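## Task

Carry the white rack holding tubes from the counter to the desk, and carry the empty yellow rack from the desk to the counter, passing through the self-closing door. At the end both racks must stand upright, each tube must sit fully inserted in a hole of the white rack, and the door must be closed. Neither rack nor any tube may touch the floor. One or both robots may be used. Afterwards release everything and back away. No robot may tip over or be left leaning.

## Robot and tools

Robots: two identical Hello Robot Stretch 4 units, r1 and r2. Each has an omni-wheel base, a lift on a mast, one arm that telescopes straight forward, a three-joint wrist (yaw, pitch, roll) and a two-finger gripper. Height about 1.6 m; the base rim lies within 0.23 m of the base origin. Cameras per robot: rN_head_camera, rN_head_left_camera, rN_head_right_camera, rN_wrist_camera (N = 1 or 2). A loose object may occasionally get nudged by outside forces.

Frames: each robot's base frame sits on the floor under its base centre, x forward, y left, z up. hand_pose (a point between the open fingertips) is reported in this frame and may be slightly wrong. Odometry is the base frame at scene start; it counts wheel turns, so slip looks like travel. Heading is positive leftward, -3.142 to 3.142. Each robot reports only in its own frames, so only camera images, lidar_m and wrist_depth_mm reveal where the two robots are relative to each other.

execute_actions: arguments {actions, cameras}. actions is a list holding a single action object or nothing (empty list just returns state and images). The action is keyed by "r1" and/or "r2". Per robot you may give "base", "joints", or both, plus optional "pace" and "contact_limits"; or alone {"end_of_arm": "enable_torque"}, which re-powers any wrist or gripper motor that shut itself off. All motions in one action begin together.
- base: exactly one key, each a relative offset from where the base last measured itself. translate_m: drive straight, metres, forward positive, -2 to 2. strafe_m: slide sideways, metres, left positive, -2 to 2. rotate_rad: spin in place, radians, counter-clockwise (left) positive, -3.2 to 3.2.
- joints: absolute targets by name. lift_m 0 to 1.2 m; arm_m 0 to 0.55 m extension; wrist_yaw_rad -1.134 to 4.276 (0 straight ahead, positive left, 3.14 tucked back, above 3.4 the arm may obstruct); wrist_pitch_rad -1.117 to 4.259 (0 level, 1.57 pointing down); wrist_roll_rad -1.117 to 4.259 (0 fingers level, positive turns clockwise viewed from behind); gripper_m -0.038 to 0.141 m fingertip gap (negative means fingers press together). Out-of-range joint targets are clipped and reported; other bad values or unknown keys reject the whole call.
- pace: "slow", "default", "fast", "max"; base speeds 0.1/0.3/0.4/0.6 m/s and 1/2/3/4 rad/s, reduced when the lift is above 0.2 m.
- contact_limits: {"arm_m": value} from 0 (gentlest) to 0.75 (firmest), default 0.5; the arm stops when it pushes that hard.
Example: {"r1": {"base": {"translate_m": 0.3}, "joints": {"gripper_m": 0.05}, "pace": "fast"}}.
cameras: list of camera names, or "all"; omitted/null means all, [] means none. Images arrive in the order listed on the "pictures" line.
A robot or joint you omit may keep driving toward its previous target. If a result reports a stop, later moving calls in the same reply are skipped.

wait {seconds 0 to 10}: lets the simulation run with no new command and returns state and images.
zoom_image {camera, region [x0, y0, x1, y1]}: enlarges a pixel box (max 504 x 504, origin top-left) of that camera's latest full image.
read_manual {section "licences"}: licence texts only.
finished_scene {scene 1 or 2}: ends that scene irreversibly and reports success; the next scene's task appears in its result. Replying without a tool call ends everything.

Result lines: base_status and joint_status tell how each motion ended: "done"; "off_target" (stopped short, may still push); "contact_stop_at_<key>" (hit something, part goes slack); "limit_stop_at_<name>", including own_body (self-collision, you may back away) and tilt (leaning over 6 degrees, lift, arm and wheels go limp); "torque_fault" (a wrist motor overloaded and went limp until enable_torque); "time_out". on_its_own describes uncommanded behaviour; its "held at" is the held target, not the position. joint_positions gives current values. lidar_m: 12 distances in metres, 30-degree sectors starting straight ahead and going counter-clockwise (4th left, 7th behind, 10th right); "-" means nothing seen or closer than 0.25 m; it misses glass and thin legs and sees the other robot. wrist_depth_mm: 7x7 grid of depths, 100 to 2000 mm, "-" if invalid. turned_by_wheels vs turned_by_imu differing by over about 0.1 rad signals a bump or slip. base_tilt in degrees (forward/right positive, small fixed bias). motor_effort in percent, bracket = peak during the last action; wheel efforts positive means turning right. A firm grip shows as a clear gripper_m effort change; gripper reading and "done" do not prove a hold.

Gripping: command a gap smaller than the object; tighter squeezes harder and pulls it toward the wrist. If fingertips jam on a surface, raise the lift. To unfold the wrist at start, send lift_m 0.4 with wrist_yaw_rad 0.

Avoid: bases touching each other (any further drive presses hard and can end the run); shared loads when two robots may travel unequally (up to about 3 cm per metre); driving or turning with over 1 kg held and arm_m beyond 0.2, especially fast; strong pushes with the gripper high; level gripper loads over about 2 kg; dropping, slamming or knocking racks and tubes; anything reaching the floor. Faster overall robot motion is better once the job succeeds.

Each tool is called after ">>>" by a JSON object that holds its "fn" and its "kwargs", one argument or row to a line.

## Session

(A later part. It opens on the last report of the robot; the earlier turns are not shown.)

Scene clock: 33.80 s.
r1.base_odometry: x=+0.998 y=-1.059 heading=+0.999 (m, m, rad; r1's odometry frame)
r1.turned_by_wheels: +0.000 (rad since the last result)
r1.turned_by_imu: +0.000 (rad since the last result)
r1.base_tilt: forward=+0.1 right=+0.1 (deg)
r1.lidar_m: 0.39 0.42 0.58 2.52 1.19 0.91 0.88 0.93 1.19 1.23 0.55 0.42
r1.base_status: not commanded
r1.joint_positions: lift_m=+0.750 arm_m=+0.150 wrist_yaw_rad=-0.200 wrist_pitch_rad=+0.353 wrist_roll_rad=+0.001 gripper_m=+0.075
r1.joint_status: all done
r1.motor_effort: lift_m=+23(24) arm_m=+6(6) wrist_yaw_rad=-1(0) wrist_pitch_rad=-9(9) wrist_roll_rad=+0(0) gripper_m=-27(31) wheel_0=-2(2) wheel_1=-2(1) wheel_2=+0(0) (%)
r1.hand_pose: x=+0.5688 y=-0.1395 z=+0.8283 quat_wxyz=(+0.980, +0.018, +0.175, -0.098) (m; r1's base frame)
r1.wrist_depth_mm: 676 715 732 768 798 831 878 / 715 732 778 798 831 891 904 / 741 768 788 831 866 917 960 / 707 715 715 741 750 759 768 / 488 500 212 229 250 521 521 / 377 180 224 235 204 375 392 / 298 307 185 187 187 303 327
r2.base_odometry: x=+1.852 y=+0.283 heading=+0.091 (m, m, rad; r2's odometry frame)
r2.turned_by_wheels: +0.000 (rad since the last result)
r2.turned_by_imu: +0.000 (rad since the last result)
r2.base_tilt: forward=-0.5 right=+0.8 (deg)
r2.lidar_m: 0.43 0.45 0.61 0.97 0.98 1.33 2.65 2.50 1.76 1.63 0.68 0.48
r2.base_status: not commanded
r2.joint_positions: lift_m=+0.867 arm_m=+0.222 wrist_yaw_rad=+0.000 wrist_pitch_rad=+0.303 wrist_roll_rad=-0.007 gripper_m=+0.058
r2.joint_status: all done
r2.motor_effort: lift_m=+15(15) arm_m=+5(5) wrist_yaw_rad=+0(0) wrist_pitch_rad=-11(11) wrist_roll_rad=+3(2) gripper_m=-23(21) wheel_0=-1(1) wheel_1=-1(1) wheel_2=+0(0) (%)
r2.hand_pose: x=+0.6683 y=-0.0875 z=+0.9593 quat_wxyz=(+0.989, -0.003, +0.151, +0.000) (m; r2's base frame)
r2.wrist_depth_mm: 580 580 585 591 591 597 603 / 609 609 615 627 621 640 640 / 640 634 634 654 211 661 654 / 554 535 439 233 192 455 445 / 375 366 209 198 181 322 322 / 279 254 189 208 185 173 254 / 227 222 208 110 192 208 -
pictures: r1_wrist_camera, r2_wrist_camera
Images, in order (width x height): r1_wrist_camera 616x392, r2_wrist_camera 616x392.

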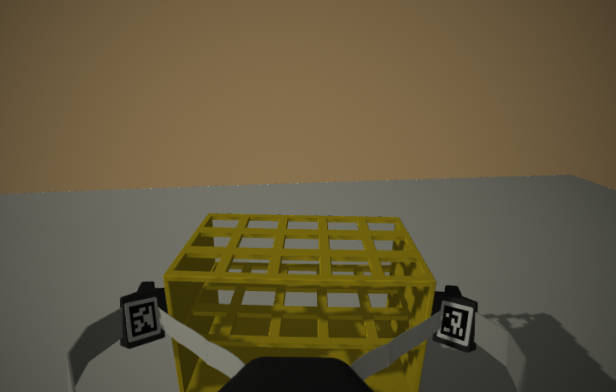

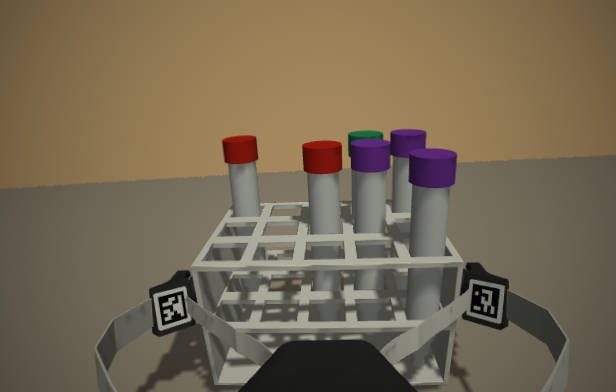

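>>> {"fn": "execute_actions", "kwargs": {
  "actions": [
    {"r1": {"joints": {"arm_m": 0.0, "wrist_yaw_rad": 0.0}, "base": {"translate_m": -0.3}}, "r2": {"joints": {"lift_m": 0.92}}}
  ],
  "cameras": ["r1_head_left_camera", "r1_wrist_camera", "r2_wrist_camera"]
}}

Scene clock: 37.20 s.
r1.base_odometry: x=+0.836 y=-1.312 heading=+0.999 (m, m, rad; r1's odometry frame)
r1.turned_by_wheels: +0.000 (rad since the last result)
r1.turned_by_imu: +0.000 (rad since the last result)
r1.base_tilt: forward=+0.0 right=+0.2 (deg)
r1.lidar_m: 0.43 0.74 2.16 1.98 0.74 0.62 0.55 0.61 0.74 1.24 1.00 0.74
r1.base_status: done
r1.joint_positions: lift_m=+0.750 arm_m=+0.001 wrist_yaw_rad=+0.000 wrist_pitch_rad=+0.353 wrist_roll_rad=+0.001 gripper_m=+0.075
r1.joint_status: all done
r1.motor_effort: lift_m=+23(23) arm_m=-6(7) wrist_yaw_rad=+0(3) wrist_pitch_rad=-9(10) wrist_roll_rad=+1(1) gripper_m=-30(27) wheel_0=-1(7) wheel_1=-1(5) wheel_2=+0(10) (%)
r1.hand_pose: x=+0.4426 y=-0.0874 z=+0.8283 quat_wxyz=(+0.984, +0.000, +0.176, +0.000) (m; r1's base frame)
r1.wrist_depth_mm: 1138 1160 1160 1160 1138 1138 1098 / 1182 1205 1182 1182 1182 1160 1182 / 1255 1255 1255 1205 1229 1205 1229 / 715 723 732 741 750 759 768 / 530 539 211 229 250 521 521 / 1464 180 223 236 204 1397 991 / 1205 1098 185 186 187 1229 1042
r2.base_odometry: x=+1.852 y=+0.283 heading=+0.091 (m, m, rad; r2's odometry frame)
r2.turned_by_wheels: +0.000 (rad since the last result)
r2.turned_by_imu: +0.000 (rad since the last result)
r2.base_tilt: forward=-0.5 right=+0.6 (deg)
r2.lidar_m: 0.43 0.45 0.61 0.96 0.99 1.33 2.65 2.54 1.75 1.64 0.70 0.48
r2.base_status: not commanded
r2.joint_positions: lift_m=+0.920 arm_m=+0.222 wrist_yaw_rad=+0.000 wrist_pitch_rad=+0.303 wrist_roll_rad=-0.007 gripper_m=+0.058
r2.joint_status: all done
r2.motor_effort: lift_m=+21(22) arm_m=+6(5) wrist_yaw_rad=+1(0) wrist_pitch_rad=-11(12) wrist_roll_rad=+2(3) gripper_m=-22(24) wheel_0=-1(1) wheel_1=+0(0) wheel_2=+0(0) (%)
r2.hand_pose: x=+0.6683 y=-0.0875 z=+1.0118 quat_wxyz=(+0.989, -0.003, +0.151, +0.000) (m; r2's base frame)
r2.wrist_depth_mm: 564 580 585 585 603 603 603 / 591 603 615 621 627 627 634 / 627 647 634 647 211 668 668 / 654 661 574 234 191 585 580 / 484 480 210 198 182 418 418 / 368 330 189 207 185 174 325 / 297 290 208 110 193 272 266
pictures: r1_head_left_camera, r1_wrist_camera, r2_wrist_camera
Images, in order (width x height): r1_head_left_camera 420x672, r1_wrist_camera 616x392, r2_wrist_camera 616x392.

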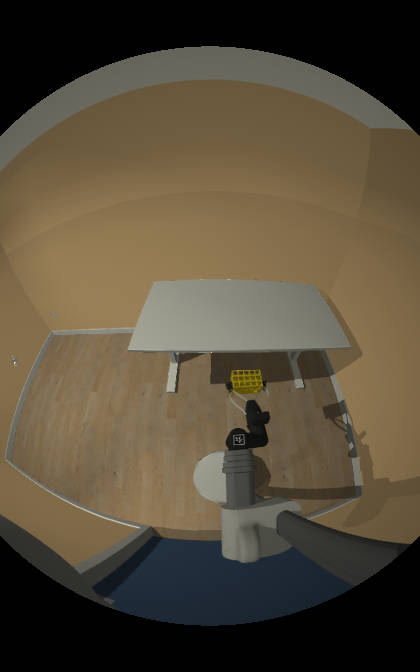

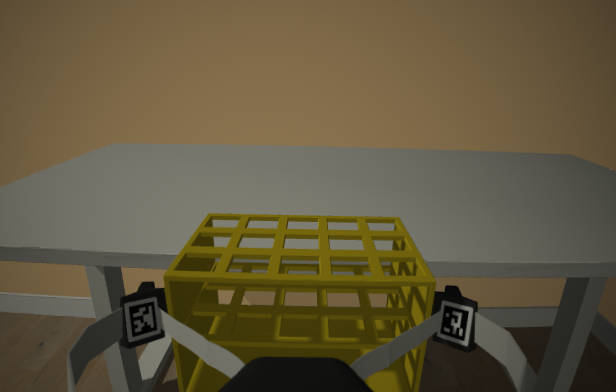

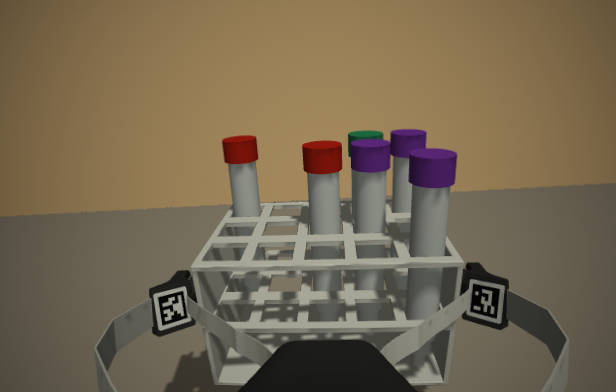

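>>> {"fn": "execute_actions", "kwargs": {
  "actions": [
    {"r1": {"base": {"translate_m": -0.29}}, "r2": {"joints": {"arm_m": 0.0}, "base": {"translate_m": -0.3}}}
  ],
  "cameras": ["r1_head_left_camera", "r1_head_right_camera", "r2_wrist_camera"]
}}

Scene clock: 40.60 s.
r1.base_odometry: x=+0.679 y=-1.555 heading=+0.999 (m, m, rad; r1's odometry frame)
r1.turned_by_wheels: +0.000 (rad since the last result)
r1.turned_by_imu: +0.000 (rad since the last result)
r1.base_tilt: forward=+0.1 right=+0.1 (deg)
r1.lidar_m: 0.42 1.06 2.57 0.88 0.43 0.30 0.27 0.31 0.43 0.89 1.29 1.01
r1.base_status: done
r1.joint_positions: lift_m=+0.750 arm_m=+0.001 wrist_yaw_rad=+0.000 wrist_pitch_rad=+0.353 wrist_roll_rad=+0.001 gripper_m=+0.075
r1.joint_status: not commanded
r1.motor_effort: lift_m=+22(23) arm_m=-6(6) wrist_yaw_rad=+0(0) wrist_pitch_rad=-9(9) wrist_roll_rad=+0(1) gripper_m=-28(27) wheel_0=-2(7) wheel_1=-3(7) wheel_2=+1(12) (%)
r1.hand_pose: x=+0.4426 y=-0.0874 z=+0.8283 quat_wxyz=(+0.984, +0.000, +0.176, +0.000) (m; r1's base frame)
r1.wrist_depth_mm: 1397 1397 1430 1430 1366 1397 1366 / 1464 1464 1430 1499 1430 1464 1430 / 1537 1281 1281 1308 1366 1397 1499 / 1661 878 798 820 831 917 842 / 1661 1708 212 228 250 1661 1537 / 1499 180 224 236 204 1229 1499 / 1205 1205 185 187 186 1205 1281
r2.base_odometry: x=+1.554 y=+0.256 heading=+0.091 (m, m, rad; r2's odometry frame)
r2.turned_by_wheels: +0.000 (rad since the last result)
r2.turned_by_imu: +0.000 (rad since the last result)
r2.base_tilt: forward=-0.5 right=+0.7 (deg)
r2.lidar_m: 0.37 0.75 1.03 0.94 0.98 1.26 2.34 2.41 1.71 1.65 1.15 0.80
r2.base_status: done
r2.joint_positions: lift_m=+0.920 arm_m=+0.001 wrist_yaw_rad=+0.000 wrist_pitch_rad=+0.303 wrist_roll_rad=-0.007 gripper_m=+0.058
r2.joint_status: all done
r2.motor_effort: lift_m=+20(21) arm_m=-5(7) wrist_yaw_rad=+1(1) wrist_pitch_rad=-12(12) wrist_roll_rad=+3(2) gripper_m=-22(21) wheel_0=-2(7) wheel_1=+0(6) wheel_2=-1(8) (%)
r2.hand_pose: x=+0.4471 y=-0.0875 z=+1.0118 quat_wxyz=(+0.989, -0.003, +0.151, +0.000) (m; r2's base frame)
r2.wrist_depth_mm: 1008 1042 1042 1060 1060 1078 1098 / 1060 1098 1098 1098 1160 1118 1138 / 1160 1138 1118 1160 209 1008 976 / 723 715 585 233 191 591 591 / 564 574 210 198 183 591 609 / 627 609 189 208 185 173 627 / 654 661 202 110 193 668 691
pictures: r1_head_left_camera, r1_head_right_camera, r2_wrist_camera
Images, in order (width x height): r1_head_left_camera 420x672, r1_head_right_camera 420x672, r2_wrist_camera 616x392.

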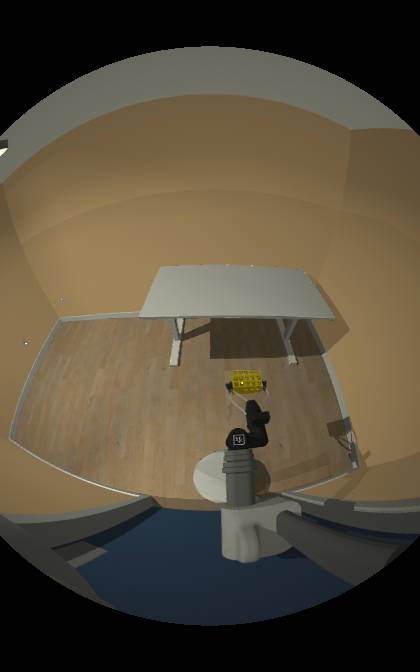

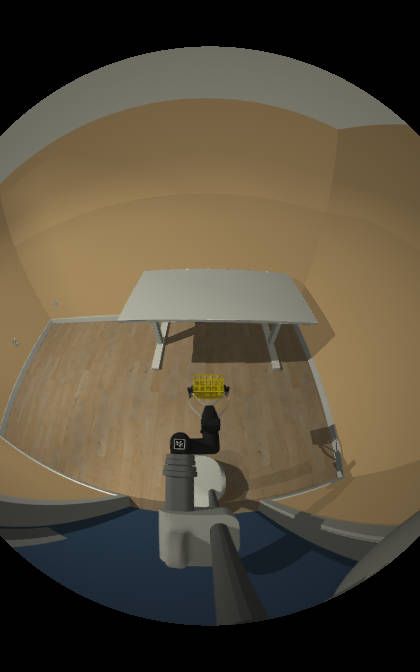

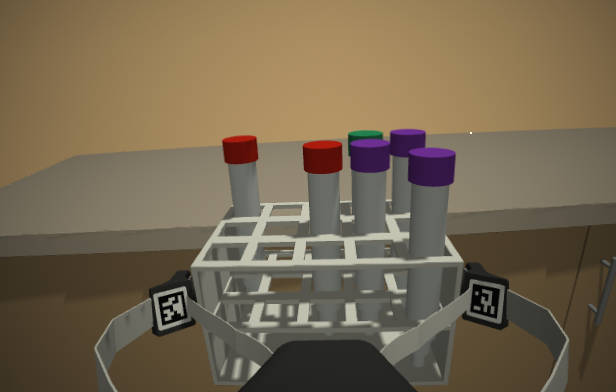

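>>> {"fn": "execute_actions", "kwargs": {
  "actions": [
    {"r1": {"base": {"translate_m": -0.15}, "pace": "slow"}, "r2": {"base": {"rotate_rad": -2.02}, "pace": "slow"}}
  ],
  "cameras": ["r1_head_left_camera", "r2_head_camera", "r2_head_left_camera"]
}}

Scene clock: 46.13 s.
r1.base_odometry: x=+0.598 y=-1.682 heading=+0.998 (m, m, rad; r1's odometry frame)
r1.turned_by_wheels: +0.000 (rad since the last result)
r1.turned_by_imu: +0.000 (rad since the last result)
r1.base_tilt: forward=+0.0 right=+0.2 (deg)
r1.lidar_m: 0.41 1.21 2.63 0.55 0.35 0.25 - 0.25 0.25 0.45 1.29 1.21
r1.base_status: done
r1.joint_positions: lift_m=+0.750 arm_m=+0.001 wrist_yaw_rad=+0.000 wrist_pitch_rad=+0.353 wrist_roll_rad=+0.001 gripper_m=+0.075
r1.joint_status: not commanded
r1.motor_effort: lift_m=+21(22) arm_m=-5(6) wrist_yaw_rad=+0(4) wrist_pitch_rad=-9(10) wrist_roll_rad=+1(1) gripper_m=-30(31) wheel_0=-2(11) wheel_1=-2(15) wheel_2=+2(15) (%)
r1.hand_pose: x=+0.4425 y=-0.0874 z=+0.8285 quat_wxyz=(+0.984, +0.000, +0.176, +0.000) (m; r1's base frame)
r1.wrist_depth_mm: 1537 1537 1537 1537 1537 1537 1499 / 1618 1537 1661 1618 1576 1576 1576 / 1708 1281 1281 1308 1336 1397 1576 / 1756 1808 1661 1708 1661 1281 1464 / 1863 1756 212 229 251 1808 1661 / 1499 180 224 236 204 1397 1464 / 1229 1205 185 186 186 1205 1281
r2.base_odometry: x=+1.554 y=+0.256 heading=-1.929 (m, m, rad; r2's odometry frame)
r2.turned_by_wheels: -2.019 (rad since the last result)
r2.turned_by_imu: -1.994 (rad since the last result)
r2.base_tilt: forward=-0.7 right=+0.7 (deg)
r2.lidar_m: 0.41 1.64 1.04 0.76 0.71 0.79 1.01 0.93 1.00 1.39 2.32 2.45
r2.base_status: done
r2.joint_positions: lift_m=+0.920 arm_m=+0.001 wrist_yaw_rad=+0.000 wrist_pitch_rad=+0.303 wrist_roll_rad=-0.007 gripper_m=+0.058
r2.joint_status: not commanded
r2.motor_effort: lift_m=+20(20) arm_m=-5(5) wrist_yaw_rad=+1(0) wrist_pitch_rad=-12(12) wrist_roll_rad=+2(2) gripper_m=-22(21) wheel_0=+4(7) wheel_1=+4(6) wheel_2=+2(5) (%)
r2.hand_pose: x=+0.4471 y=-0.0875 z=+1.0118 quat_wxyz=(+0.989, -0.003, +0.151, +0.000) (m; r2's base frame)
r2.wrist_depth_mm: 1138 1229 1308 1430 1708 - 1921 / 1160 1255 1336 1499 1808 - 1921 / 1205 1336 1397 1499 211 - 1921 / 1255 1397 1537 234 193 - - / 1281 1430 211 200 182 - - / 1397 1397 189 207 185 173 1618 / 1430 1430 209 110 193 1397 1366
pictures: r1_head_left_camera, r2_head_camera, r2_head_left_camera
Images, in order (width x height): r1_head_left_camera 420x672, r2_head_camera 420x560, r2_head_left_camera 420x672.

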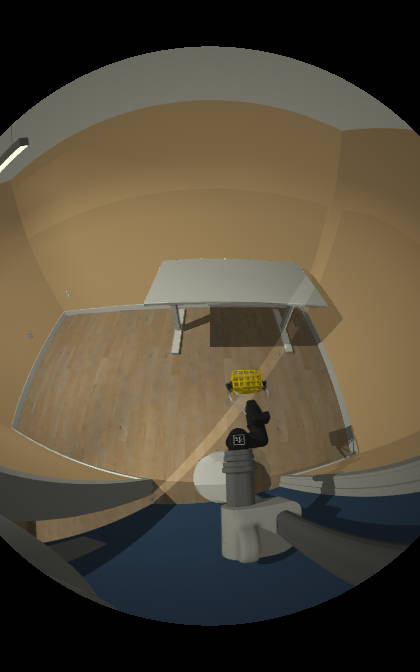

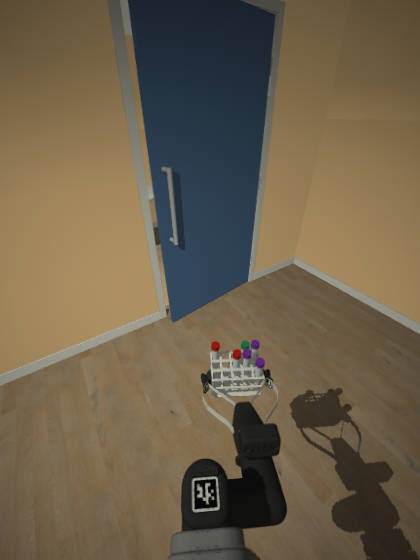

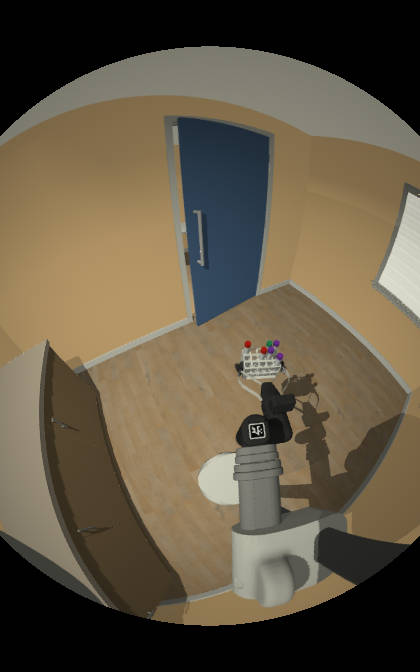

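>>> {"fn": "execute_actions", "kwargs": {
  "actions": [
    {"r1": {"base": {"translate_m": -0.78}}}
  ],
  "cameras": ["r1_head_left_camera", "r1_head_right_camera", "r2_head_camera"]
}}

Scene clock: 50.30 s.
r1.base_odometry: x=+0.175 y=-2.337 heading=+0.998 (m, m, rad; r1's odometry frame)
r1.turned_by_wheels: +0.000 (rad since the last result)
r1.turned_by_imu: +0.003 (rad since the last result)
r1.base_tilt: forward=+0.1 right=+0.1 (deg)
r1.lidar_m: 0.40 0.80 0.83 1.86 1.06 1.32 2.03 0.25 - 0.25 0.25 0.50
r1.base_status: done
r1.joint_positions: lift_m=+0.750 arm_m=+0.001 wrist_yaw_rad=+0.000 wrist_pitch_rad=+0.353 wrist_roll_rad=+0.001 gripper_m=+0.075
r1.joint_status: not commanded
r1.motor_effort: lift_m=+21(21) arm_m=-5(5) wrist_yaw_rad=+0(1) wrist_pitch_rad=-9(9) wrist_roll_rad=+1(1) gripper_m=-27(27) wheel_0=-1(9) wheel_1=-2(9) wheel_2=+2(22) (%)
r1.hand_pose: x=+0.4424 y=-0.0874 z=+0.8285 quat_wxyz=(+0.984, +0.000, +0.176, +0.000) (m; r1's base frame)
r1.wrist_depth_mm: - - - - - - 1661 / - - - - - - 1661 / - - - - - - 1708 / - - - - - - 1708 / - - 212 227 251 - 1618 / 1499 180 224 236 204 1499 1537 / 1182 1255 185 187 186 1205 564
r2.base_odometry: x=+1.554 y=+0.256 heading=-1.929 (m, m, rad; r2's odometry frame)
r2.turned_by_wheels: +0.000 (rad since the last result)
r2.turned_by_imu: +0.000 (rad since the last result)
r2.base_tilt: forward=-0.7 right=+0.6 (deg)
r2.lidar_m: 0.38 1.62 1.06 0.77 0.73 0.78 0.99 0.95 0.99 1.40 2.31 1.34
r2.base_status: not commanded
r2.joint_positions: lift_m=+0.920 arm_m=+0.001 wrist_yaw_rad=+0.000 wrist_pitch_rad=+0.303 wrist_roll_rad=-0.007 gripper_m=+0.058
r2.joint_status: not commanded
r2.motor_effort: lift_m=+20(20) arm_m=-5(5) wrist_yaw_rad=+1(1) wrist_pitch_rad=-12(12) wrist_roll_rad=+2(3) gripper_m=-21(19) wheel_0=+4(4) wheel_1=+4(4) wheel_2=+2(2) (%)
r2.hand_pose: x=+0.4471 y=-0.0875 z=+1.0118 quat_wxyz=(+0.989, -0.003, +0.151, +0.000) (m; r2's base frame)
r2.wrist_depth_mm: 1118 1205 - - - 1098 878 / 1182 1281 - - 1863 1025 960 / 1205 1308 1430 - 211 1160 991 / 1255 1366 1499 221 191 1205 1042 / 1308 1430 211 200 182 1229 1921 / 1336 1366 189 207 185 173 1661 / 1397 1464 208 110 192 1336 1366
pictures: r1_head_left_camera, r1_head_right_camera, r2_head_camera
Images, in order (width x height): r1_head_left_camera 420x672, r1_head_right_camera 420x672, r2_head_camera 420x560.

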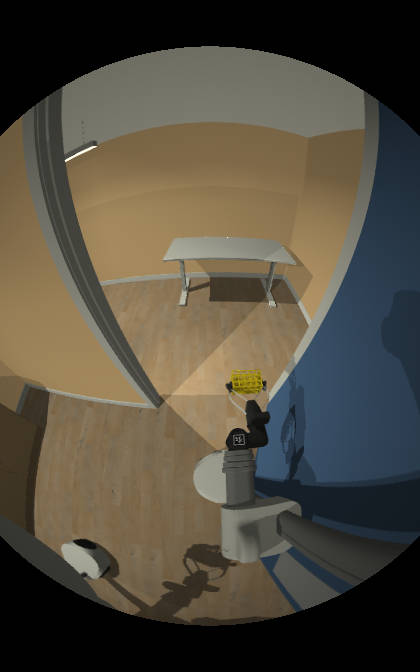

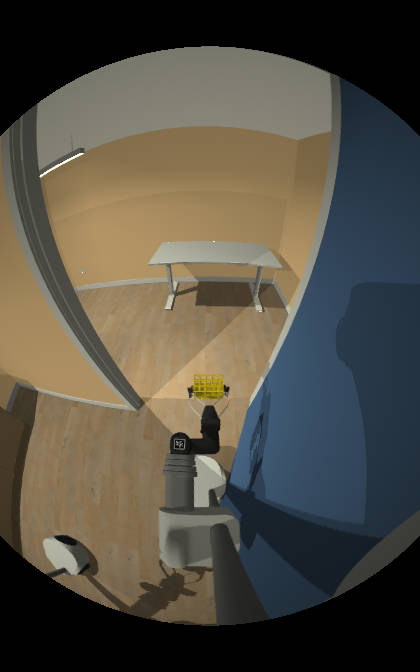

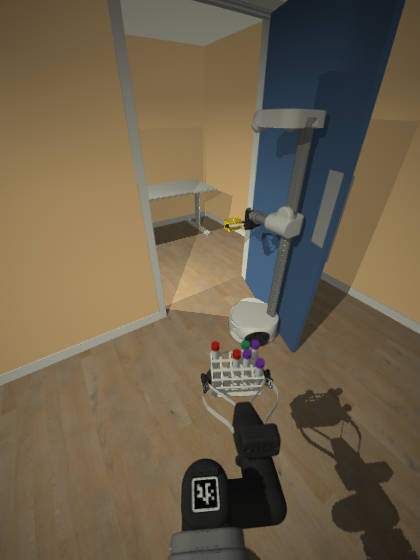

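>>> {"fn": "execute_actions", "kwargs": {
  "actions": [
    {"r1": {"base": {"rotate_rad": 3.14}}}
  ],
  "cameras": ["r1_head_left_camera", "r2_head_camera"]
}}

Scene clock: 56.87 s.
r1.base_odometry: x=+0.175 y=-2.337 heading=-2.145 (m, m, rad; r1's odometry frame)
r1.turned_by_wheels: +3.140 (rad since the last result)
r1.turned_by_imu: +3.150 (rad since the last result)
r1.base_tilt: forward=+0.0 right=+0.1 (deg)
r1.lidar_m: 0.38 0.25 0.25 0.25 0.25 0.52 1.94 0.81 0.84 1.84 1.04 1.11
r1.base_status: done
r1.joint_positions: lift_m=+0.750 arm_m=+0.001 wrist_yaw_rad=+0.000 wrist_pitch_rad=+0.353 wrist_roll_rad=+0.001 gripper_m=+0.075
r1.joint_status: not commanded
r1.motor_effort: lift_m=+20(21) arm_m=-5(5) wrist_yaw_rad=-1(3) wrist_pitch_rad=-9(9) wrist_roll_rad=+0(0) gripper_m=-28(27) wheel_0=-3(10) wheel_1=+0(12) wheel_2=-1(10) (%)
r1.hand_pose: x=+0.4425 y=-0.0874 z=+0.8285 quat_wxyz=(+0.984, +0.000, +0.175, +0.000) (m; r1's base frame)
r1.wrist_depth_mm: 1618 1661 1618 1618 1618 1576 1618 / 1618 1708 1661 1661 1618 1618 1661 / 1708 1808 1756 1756 1756 1756 1756 / 1921 1863 1808 1808 1808 1808 1808 / 1808 1921 212 229 251 1863 1863 / 1499 180 224 237 204 1537 1618 / 1205 1229 185 186 187 1229 1255
r2.base_odometry: x=+1.554 y=+0.256 heading=-1.929 (m, m, rad; r2's odometry frame)
r2.turned_by_wheels: +0.000 (rad since the last result)
r2.turned_by_imu: -0.001 (rad since the last result)
r2.base_tilt: forward=-0.4 right=+0.6 (deg)
r2.lidar_m: 0.41 1.62 1.04 0.77 0.74 0.79 0.99 0.94 0.99 1.42 2.31 1.15
r2.base_status: not commanded
r2.joint_positions: lift_m=+0.920 arm_m=+0.001 wrist_yaw_rad=+0.000 wrist_pitch_rad=+0.303 wrist_roll_rad=-0.007 gripper_m=+0.058
r2.joint_status: not commanded
r2.motor_effort: lift_m=+20(20) arm_m=-5(5) wrist_yaw_rad=+0(1) wrist_pitch_rad=-12(12) wrist_roll_rad=+2(3) gripper_m=-23(23) wheel_0=+4(4) wheel_1=+4(4) wheel_2=+2(2) (%)
r2.hand_pose: x=+0.4471 y=-0.0875 z=+1.0118 quat_wxyz=(+0.989, -0.003, +0.151, +0.000) (m; r2's base frame)
r2.wrist_depth_mm: 1098 1205 - - 1863 1205 891 / 1160 1281 - - 1205 1138 931 / 1229 1336 1430 - 210 991 1025 / 1255 1397 1430 220 193 1229 842 / 1281 1397 210 200 182 1182 1983 / 1336 1397 188 208 185 173 1576 / 1397 1499 208 110 192 1308 1336
pictures: r1_head_left_camera, r2_head_camera
Images, in order (width x height): r1_head_left_camera 420x672, r2_head_camera 420x560.

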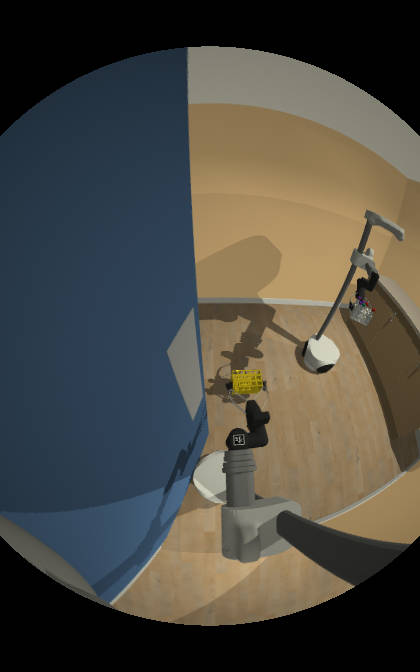

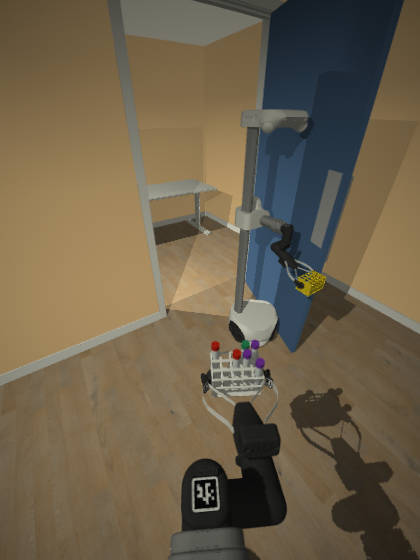

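>>> {"fn": "execute_actions", "kwargs": {
  "actions": [
    {"r1": {"base": {"strafe_m": 0.22}}}
  ],
  "cameras": ["r1_head_left_camera", "r2_head_camera"]
}}

Scene clock: 59.10 s.
r1.base_odometry: x=+0.360 y=-2.456 heading=-2.145 (m, m, rad; r1's odometry frame)
r1.turned_by_wheels: +0.000 (rad since the last result)
r1.turned_by_imu: -0.001 (rad since the last result)
r1.base_tilt: forward=+0.1 right=+0.2 (deg)
r1.lidar_m: 0.41 0.29 0.25 - 0.25 0.30 1.98 2.06 0.96 2.07 1.22 2.12
r1.base_status: done
r1.joint_positions: lift_m=+0.750 arm_m=+0.001 wrist_yaw_rad=+0.000 wrist_pitch_rad=+0.353 wrist_roll_rad=+0.001 gripper_m=+0.075
r1.joint_status: not commanded
r1.motor_effort: lift_m=+20(20) arm_m=-5(5) wrist_yaw_rad=-1(1) wrist_pitch_rad=-8(9) wrist_roll_rad=+0(0) gripper_m=-29(27) wheel_0=-2(13) wheel_1=+1(11) wheel_2=+0(0) (%)
r1.hand_pose: x=+0.4425 y=-0.0874 z=+0.8285 quat_wxyz=(+0.984, +0.000, +0.175, +0.000) (m; r1's base frame)
r1.wrist_depth_mm: 1499 1618 1661 1576 1576 1618 1576 / 1499 1618 1708 1661 1708 1661 1661 / 1537 1756 1756 1756 1661 1756 1756 / 1576 1863 1808 1863 1863 1863 1808 / 1537 1921 211 229 251 1921 1921 / 1464 180 223 236 205 1499 1537 / 1205 1229 185 186 187 1205 1255
r2.base_odometry: x=+1.554 y=+0.256 heading=-1.929 (m, m, rad; r2's odometry frame)
r2.turned_by_wheels: +0.000 (rad since the last result)
r2.turned_by_imu: +0.000 (rad since the last result)
r2.base_tilt: forward=-0.6 right=+0.7 (deg)
r2.lidar_m: 0.41 1.64 1.04 0.77 0.73 0.79 0.97 0.95 1.00 1.40 2.31 1.33
r2.base_status: not commanded
r2.joint_positions: lift_m=+0.920 arm_m=+0.001 wrist_yaw_rad=+0.000 wrist_pitch_rad=+0.303 wrist_roll_rad=-0.007 gripper_m=+0.058
r2.joint_status: not commanded
r2.motor_effort: lift_m=+20(20) arm_m=-5(5) wrist_yaw_rad=+0(1) wrist_pitch_rad=-12(12) wrist_roll_rad=+2(2) gripper_m=-21(23) wheel_0=+4(4) wheel_1=+4(4) wheel_2=+2(2) (%)
r2.hand_pose: x=+0.4471 y=-0.0875 z=+1.0118 quat_wxyz=(+0.989, -0.003, +0.151, +0.000) (m; r2's base frame)
r2.wrist_depth_mm: 1118 1182 - - - 1397 1160 / 1160 1281 - - - 1281 1205 / 1182 1336 1464 - 211 1464 1182 / 1281 1397 1499 222 192 1537 1281 / 1308 1464 211 199 182 1537 1336 / 1366 1397 189 207 186 173 1308 / 1397 1464 208 110 192 1397 1308
pictures: r1_head_left_camera, r2_head_camera
Images, in order (width x height): r1_head_left_camera 420x672, r2_head_camera 420x560.

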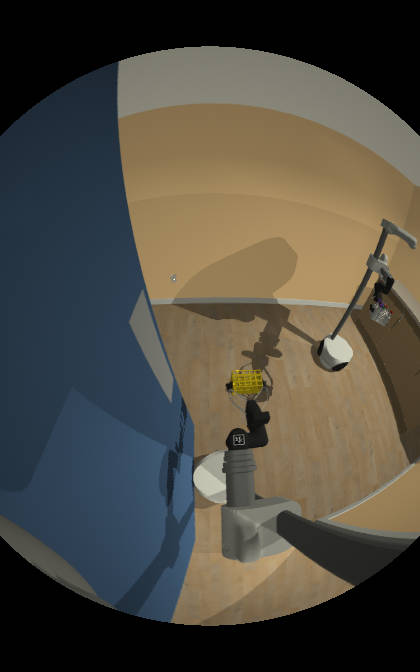

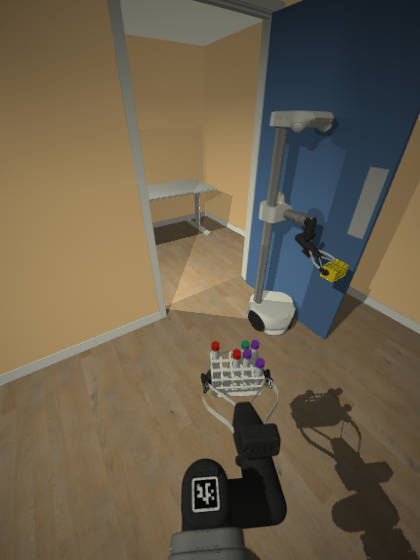

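>>> {"fn": "execute_actions", "kwargs": {
  "actions": [
    {"r1": {"base": {"translate_m": 0.2}}, "r2": {"base": {"strafe_m": -0.06}, "joints": {"lift_m": 0.77}}}
  ],
  "cameras": ["r1_head_left_camera", "r2_head_camera"]
}}

Scene clock: 61.67 s.
r1.base_odometry: x=+0.251 y=-2.624 heading=-2.145 (m, m, rad; r1's odometry frame)
r1.turned_by_wheels: +0.000 (rad since the last result)
r1.turned_by_imu: -0.001 (rad since the last result)
r1.base_tilt: forward=+0.0 right=+0.1 (deg)
r1.lidar_m: 0.42 0.28 0.25 - 0.25 0.28 2.22 1.11 1.15 2.07 1.06 1.92
r1.base_status: done
r1.joint_positions: lift_m=+0.750 arm_m=+0.001 wrist_yaw_rad=+0.000 wrist_pitch_rad=+0.353 wrist_roll_rad=+0.001 gripper_m=+0.075
r1.joint_status: not commanded
r1.motor_effort: lift_m=+20(20) arm_m=-5(5) wrist_yaw_rad=+0(1) wrist_pitch_rad=-9(8) wrist_roll_rad=+1(0) gripper_m=-29(28) wheel_0=+1(6) wheel_1=+3(9) wheel_2=-1(11) (%)
r1.hand_pose: x=+0.4425 y=-0.0874 z=+0.8285 quat_wxyz=(+0.984, +0.000, +0.175, +0.000) (m; r1's base frame)
r1.wrist_depth_mm: 1430 1464 1464 1430 1464 1430 1430 / 1499 1537 1499 1464 1499 1499 1499 / 1576 1576 1576 1537 1537 1576 1537 / 1537 1661 1661 1576 1618 1661 1661 / 1537 1708 211 228 250 1708 1661 / 1464 180 223 236 204 1499 1618 / 1205 1229 186 187 187 1205 1308
r2.base_odometry: x=+1.497 y=+0.277 heading=-1.929 (m, m, rad; r2's odometry frame)
r2.turned_by_wheels: +0.000 (rad since the last result)
r2.turned_by_imu: +0.000 (rad since the last result)
r2.base_tilt: forward=-0.7 right=+0.7 (deg)
r2.lidar_m: 0.43 1.66 1.13 0.82 0.78 0.84 0.94 0.92 0.98 1.37 2.25 0.46
r2.base_status: done
r2.joint_positions: lift_m=+0.770 arm_m=+0.001 wrist_yaw_rad=+0.000 wrist_pitch_rad=+0.303 wrist_roll_rad=-0.007 gripper_m=+0.058
r2.joint_status: all done
r2.motor_effort: lift_m=+15(18) arm_m=-5(5) wrist_yaw_rad=+0(1) wrist_pitch_rad=-11(12) wrist_roll_rad=+2(2) gripper_m=-21(20) wheel_0=+0(10) wheel_1=+1(8) wheel_2=-1(2) (%)
r2.hand_pose: x=+0.4471 y=-0.0874 z=+0.8622 quat_wxyz=(+0.989, -0.003, +0.151, +0.001) (m; r2's base frame)
r2.wrist_depth_mm: 1160 1255 - - 1863 1042 1008 / 1229 1281 - - 1863 1308 891 / 1182 1336 1464 - 208 1336 1182 / 1281 1366 1464 221 192 1397 1205 / 1308 1464 210 200 176 1397 1308 / 1366 1464 189 207 184 173 1229 / 1308 1308 208 110 193 1205 1182
pictures: r1_head_left_camera, r2_head_camera
Images, in order (width x height): r1_head_left_camera 420x672, r2_head_camera 420x560.

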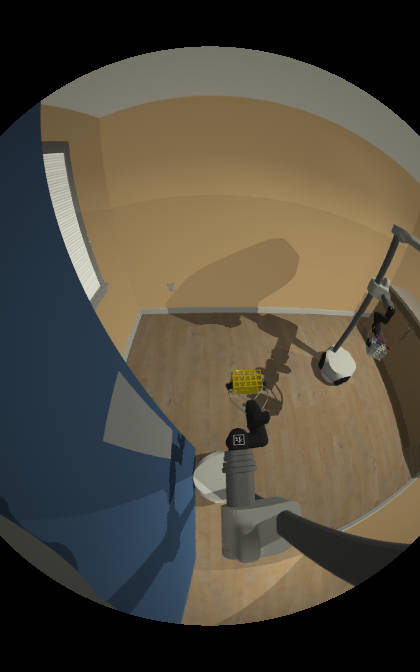

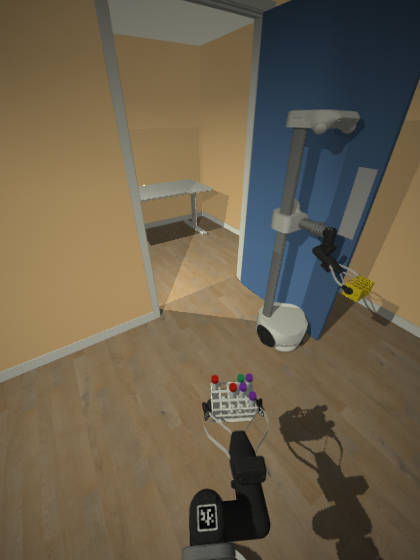

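>>> {"fn": "execute_actions", "kwargs": {
  "actions": [
    {"r2": {"base": {"translate_m": 1.2}, "pace": "fast"}}
  ],
  "cameras": ["r2_head_left_camera", "r2_head_camera", "r2_wrist_camera"]
}}

Scene clock: 66.27 s.
r1.base_odometry: x=+0.251 y=-2.624 heading=-2.145 (m, m, rad; r1's odometry frame)
r1.turned_by_wheels: +0.000 (rad since the last result)
r1.turned_by_imu: -0.001 (rad since the last result)
r1.base_tilt: forward=+0.0 right=+0.1 (deg)
r1.lidar_m: 0.43 0.29 0.25 - 0.25 0.28 2.22 0.54 0.52 0.51 2.19 1.90
r1.base_status: not commanded
r1.joint_positions: lift_m=+0.750 arm_m=+0.001 wrist_yaw_rad=+0.000 wrist_pitch_rad=+0.353 wrist_roll_rad=+0.001 gripper_m=+0.075
r1.joint_status: not commanded
r1.motor_effort: lift_m=+20(20) arm_m=-5(5) wrist_yaw_rad=-1(1) wrist_pitch_rad=-9(9) wrist_roll_rad=+0(0) gripper_m=-28(29) wheel_0=+2(1) wheel_1=+2(2) wheel_2=-1(1) (%)
r1.hand_pose: x=+0.4425 y=-0.0874 z=+0.8285 quat_wxyz=(+0.984, +0.000, +0.175, +0.000) (m; r1's base frame)
r1.wrist_depth_mm: 1397 1430 1430 1430 1430 1397 1397 / 1464 1499 1499 1464 1464 1464 1464 / 1576 1576 1576 1537 1537 1537 1537 / 1499 1618 1618 1618 1618 1618 1661 / 1576 1756 213 229 251 1708 1708 / 1430 180 224 236 204 1537 1576 / 1160 1255 185 186 186 1205 1281
r2.base_odometry: x=+1.077 y=-0.847 heading=-1.928 (m, m, rad; r2's odometry frame)
r2.turned_by_wheels: +0.000 (rad since the last result)
r2.turned_by_imu: -0.002 (rad since the last result)
r2.base_tilt: forward=-0.7 right=+0.8 (deg)
r2.lidar_m: 0.39 0.65 0.66 0.94 1.34 1.45 2.04 1.98 0.77 0.51 0.51 0.48
r2.base_status: done
r2.joint_positions: lift_m=+0.770 arm_m=+0.001 wrist_yaw_rad=+0.000 wrist_pitch_rad=+0.303 wrist_roll_rad=-0.007 gripper_m=+0.058
r2.joint_status: not commanded
r2.motor_effort: lift_m=+16(16) arm_m=-5(5) wrist_yaw_rad=-1(1) wrist_pitch_rad=-12(12) wrist_roll_rad=+2(2) gripper_m=-22(22) wheel_0=+1(7) wheel_1=+1(7) wheel_2=+2(11) (%)
r2.hand_pose: x=+0.4471 y=-0.0874 z=+0.8622 quat_wxyz=(+0.989, -0.003, +0.151, +0.001) (m; r2's base frame)
r2.wrist_depth_mm: - - - - - 778 621 / - - - - - 809 634 / - - - - 211 842 661 / - - - 234 193 831 676 / - - 210 198 183 809 699 / 1618 1464 188 206 186 173 683 / 1281 1281 208 110 192 891 732
pictures: r2_head_camera, r2_head_left_camera, r2_wrist_camera
Images, in order (width x height): r2_head_camera 420x560, r2_head_left_camera 420x672, r2_wrist_camera 616x392.

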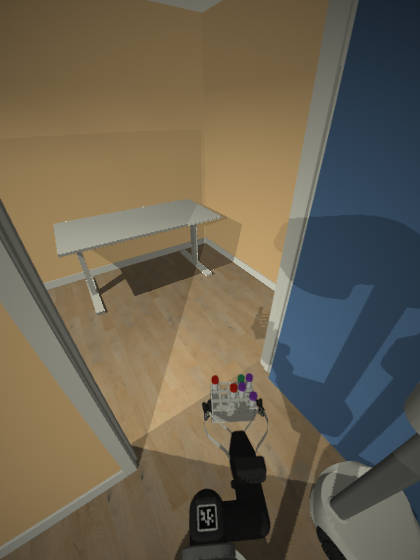

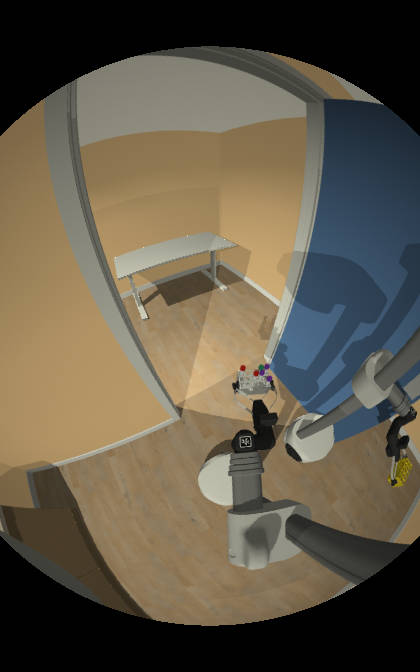

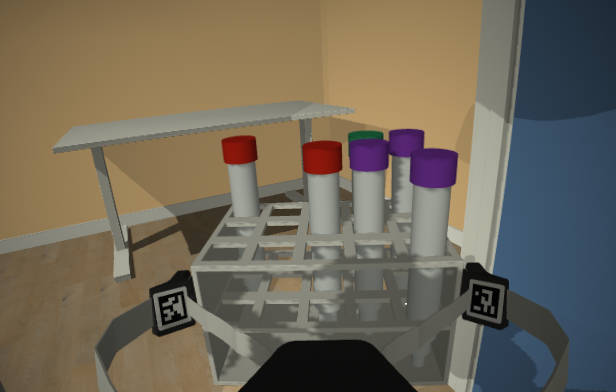

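>>> {"fn": "execute_actions", "kwargs": {
  "actions": [
    {"r1": {"base": {"rotate_rad": -1.57}, "pace": "slow"}, "r2": {"base": {"translate_m": 1.25}, "pace": "fast"}}
  ],
  "cameras": ["r1_head_left_camera", "r1_head_camera", "r2_head_left_camera"]
}}

Scene clock: 71.50 s.
r1.base_odometry: x=+0.251 y=-2.624 heading=+2.569 (m, m, rad; r1's odometry frame)
r1.turned_by_wheels: -1.569 (rad since the last result)
r1.turned_by_imu: -1.575 (rad since the last result)
r1.base_tilt: forward=+0.1 right=+0.1 (deg)
r1.lidar_m: 0.42 2.18 1.90 1.83 0.32 0.25 - 0.25 0.31 1.01 1.11 1.12
r1.base_status: done
r1.joint_positions: lift_m=+0.750 arm_m=+0.001 wrist_yaw_rad=+0.000 wrist_pitch_rad=+0.353 wrist_roll_rad=+0.001 gripper_m=+0.075
r1.joint_status: not commanded
r1.motor_effort: lift_m=+20(20) arm_m=-4(5) wrist_yaw_rad=+0(1) wrist_pitch_rad=-9(9) wrist_roll_rad=+0(0) gripper_m=-28(28) wheel_0=+2(6) wheel_1=+3(9) wheel_2=+4(10) (%)
r1.hand_pose: x=+0.4424 y=-0.0874 z=+0.8285 quat_wxyz=(+0.984, +0.000, +0.176, +0.000) (m; r1's base frame)
r1.wrist_depth_mm: - - - - - 1499 1008 / 1756 1808 1708 1756 - 1499 1025 / 1863 1863 1808 1808 - 1499 1025 / - 1921 1863 1921 - 1464 1025 / - - 212 229 250 1499 1008 / 1537 181 223 236 204 1205 1008 / 1205 1229 185 186 186 1205 991
r2.base_odometry: x=+0.640 y=-2.018 heading=-1.928 (m, m, rad; r2's odometry frame)
r2.turned_by_wheels: +0.000 (rad since the last result)
r2.turned_by_imu: -0.002 (rad since the last result)
r2.base_tilt: forward=-0.6 right=+0.6 (deg)
r2.lidar_m: 0.42 0.90 0.93 2.46 1.19 0.74 1.13 1.02 0.48 0.46 1.09 0.48
r2.base_status: done
r2.joint_positions: lift_m=+0.770 arm_m=+0.001 wrist_yaw_rad=+0.000 wrist_pitch_rad=+0.303 wrist_roll_rad=-0.007 gripper_m=+0.058
r2.joint_status: not commanded
r2.motor_effort: lift_m=+16(16) arm_m=-5(5) wrist_yaw_rad=+0(1) wrist_pitch_rad=-12(11) wrist_roll_rad=+2(3) gripper_m=-21(21) wheel_0=+1(9) wheel_1=+1(6) wheel_2=+2(11) (%)
r2.hand_pose: x=+0.4471 y=-0.0874 z=+0.8622 quat_wxyz=(+0.989, -0.003, +0.151, +0.001) (m; r2's base frame)
r2.wrist_depth_mm: 1182 1255 1430 1576 1281 976 778 / 1229 1308 1430 1618 1308 976 809 / 1229 1281 1397 1366 212 1025 842 / 854 831 750 233 191 1042 878 / 661 1430 209 199 182 1025 891 / 1397 1430 189 207 185 173 891 / 1308 1255 208 110 193 1138 917
pictures: r1_head_camera, r1_head_left_camera, r2_head_left_camera
Images, in order (width x height): r1_head_camera 420x560, r1_head_left_camera 420x672, r2_head_left_camera 420x672.

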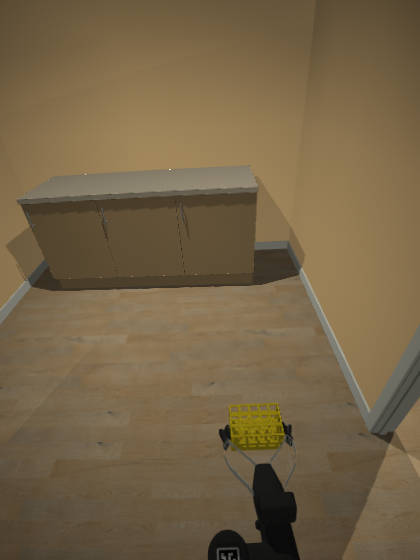

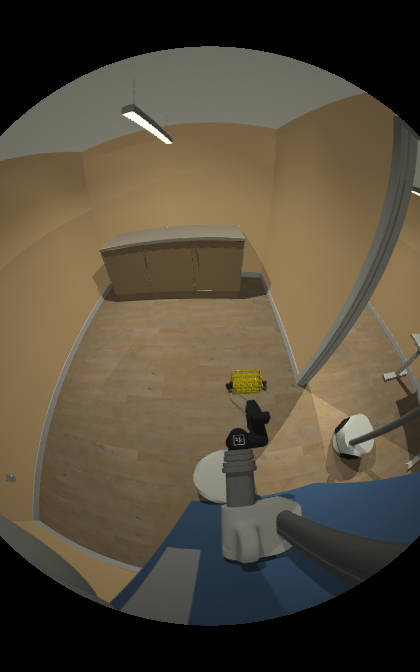

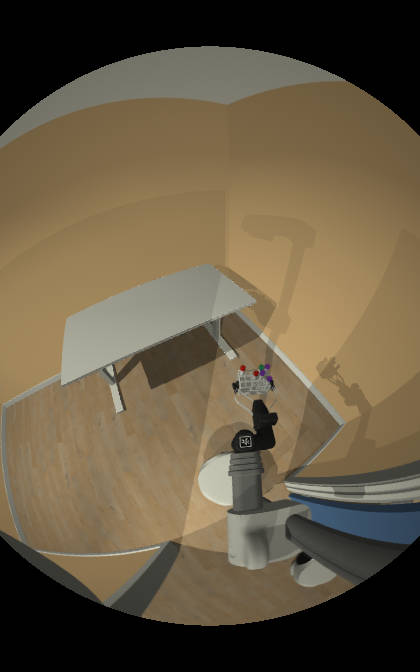

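>>> {"fn": "execute_actions", "kwargs": {
  "actions": [
    {"r1": {"base": {"translate_m": 1.62}, "joints": {"lift_m": 0.93, "arm_m": 0.17, "wrist_yaw_rad": 0.5}, "pace": "fast"}, "r2": {"base": {"translate_m": 0.55}, "joints": {"arm_m": 0.2, "wrist_yaw_rad": 0.5}}}
  ]
}}

Scene clock: 77.53 s.
r1.base_odometry: x=-1.111 y=-1.747 heading=+2.569 (m, m, rad; r1's odometry frame)
r1.turned_by_wheels: +0.000 (rad since the last result)
r1.turned_by_imu: -0.005 (rad since the last result)
r1.base_tilt: forward=+0.1 right=+0.2 (deg)
r1.lidar_m: 0.44 0.45 0.68 1.81 1.92 2.61 2.65 1.12 0.82 0.79 0.82 0.46
r1.base_status: done
r1.joint_positions: lift_m=+0.930 arm_m=+0.169 wrist_yaw_rad=+0.500 wrist_pitch_rad=+0.353 wrist_roll_rad=+0.001 gripper_m=+0.075
r1.joint_status: all done
r1.motor_effort: lift_m=+22(24) arm_m=+6(8) wrist_yaw_rad=+0(6) wrist_pitch_rad=-9(10) wrist_roll_rad=+1(1) gripper_m=-29(31) wheel_0=+1(8) wheel_1=+0(8) wheel_2=+0(13) (%)
r1.hand_pose: x=+0.6194 y=+0.0531 z=+1.0084 quat_wxyz=(+0.954, -0.043, +0.170, +0.244) (m; r1's base frame)
r1.wrist_depth_mm: 1098 931 809 699 640 564 521 / 1182 976 831 750 661 585 544 / 1160 1042 891 768 691 609 559 / 683 683 699 707 699 634 574 / 477 477 212 228 250 492 496 / 364 180 224 236 204 359 373 / 287 296 185 186 187 291 310
r2.base_odometry: x=+0.448 y=-2.534 heading=-1.928 (m, m, rad; r2's odometry frame)
r2.turned_by_wheels: +0.000 (rad since the last result)
r2.turned_by_imu: -0.001 (rad since the last result)
r2.base_tilt: forward=-0.7 right=+0.9 (deg)
r2.lidar_m: 0.42 0.40 0.44 0.62 2.91 1.22 0.90 0.77 0.81 0.87 0.83 0.59
r2.base_status: done
r2.joint_positions: lift_m=+0.770 arm_m=+0.199 wrist_yaw_rad=+0.500 wrist_pitch_rad=+0.303 wrist_roll_rad=-0.007 gripper_m=+0.058
r2.joint_status: all done
r2.motor_effort: lift_m=+16(16) arm_m=+5(8) wrist_yaw_rad=+0(6) wrist_pitch_rad=-11(11) wrist_roll_rad=+2(3) gripper_m=-22(21) wheel_0=+1(7) wheel_1=+2(6) wheel_2=+2(9) (%)
r2.hand_pose: x=+0.6535 y=+0.0553 z=+0.8622 quat_wxyz=(+0.958, -0.041, +0.146, +0.245) (m; r2's base frame)
r2.wrist_depth_mm: 768 759 759 741 750 759 741 / 798 798 820 788 788 788 768 / 842 854 831 842 209 809 809 / 878 809 676 232 191 878 842 / 569 559 209 198 182 500 854 / 430 392 189 207 184 172 394 / 353 343 208 110 193 322 315
pictures: r1_head_camera, r1_head_left_camera, r1_head_right_camera, r1_wrist_camera, r2_head_camera, r2_head_left_camera, r2_head_right_camera, r2_wrist_camera
Images, in order (width x height): r1_head_camera 420x560, r1_head_left_camera 420x672, r1_head_right_camera 420x672, r1_wrist_camera 616x392, r2_head_camera 420x560, r2_head_left_camera 420x672, r2_head_right_camera 420x672, r2_wrist_camera 616x392.

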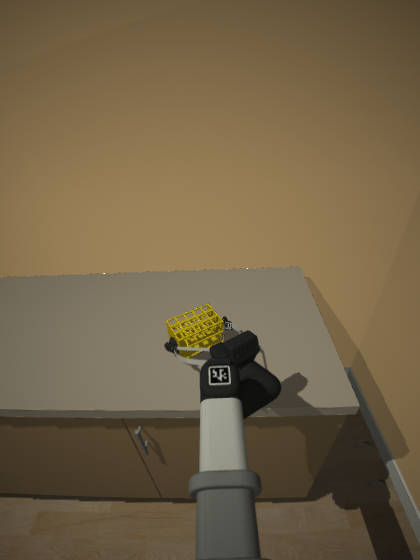

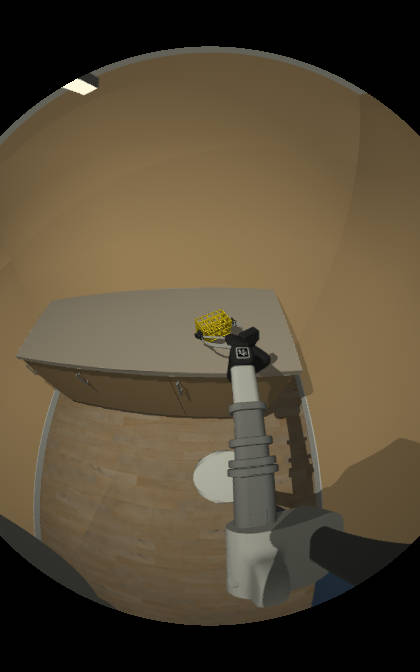

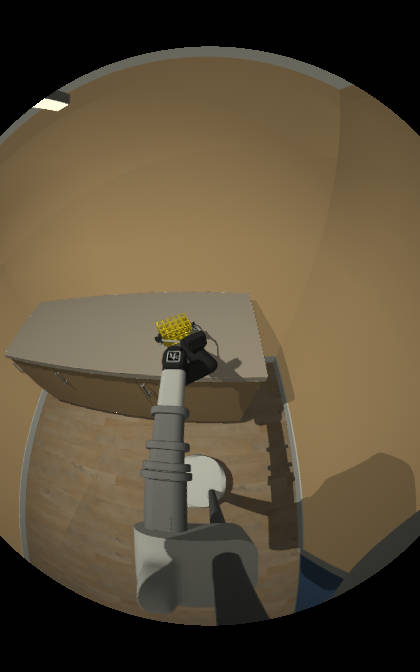

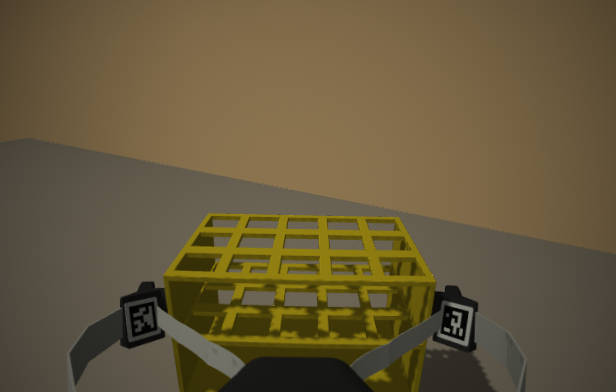

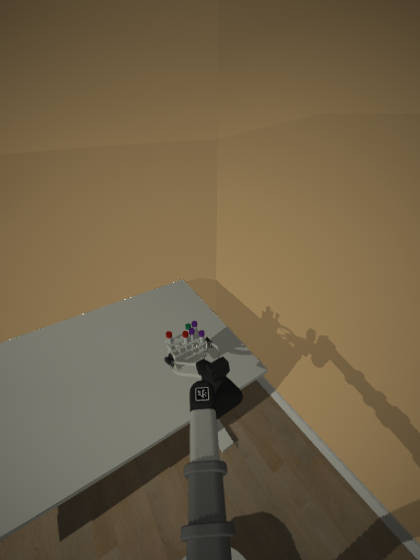

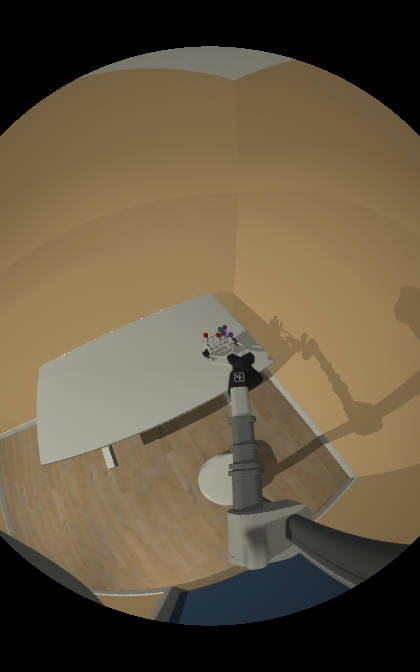

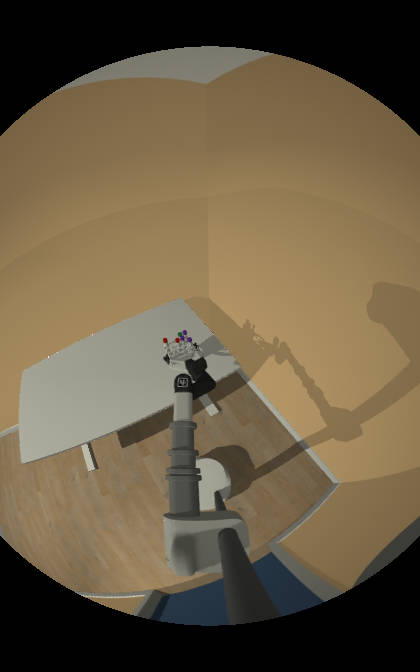

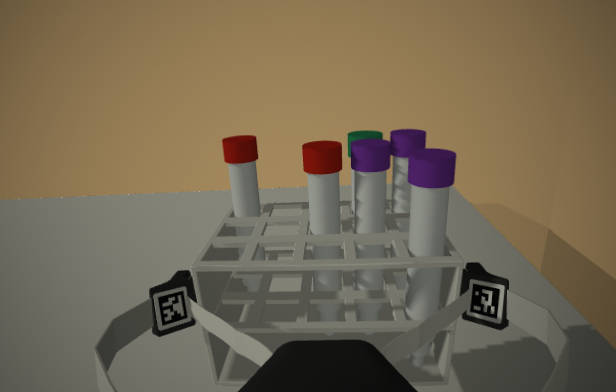

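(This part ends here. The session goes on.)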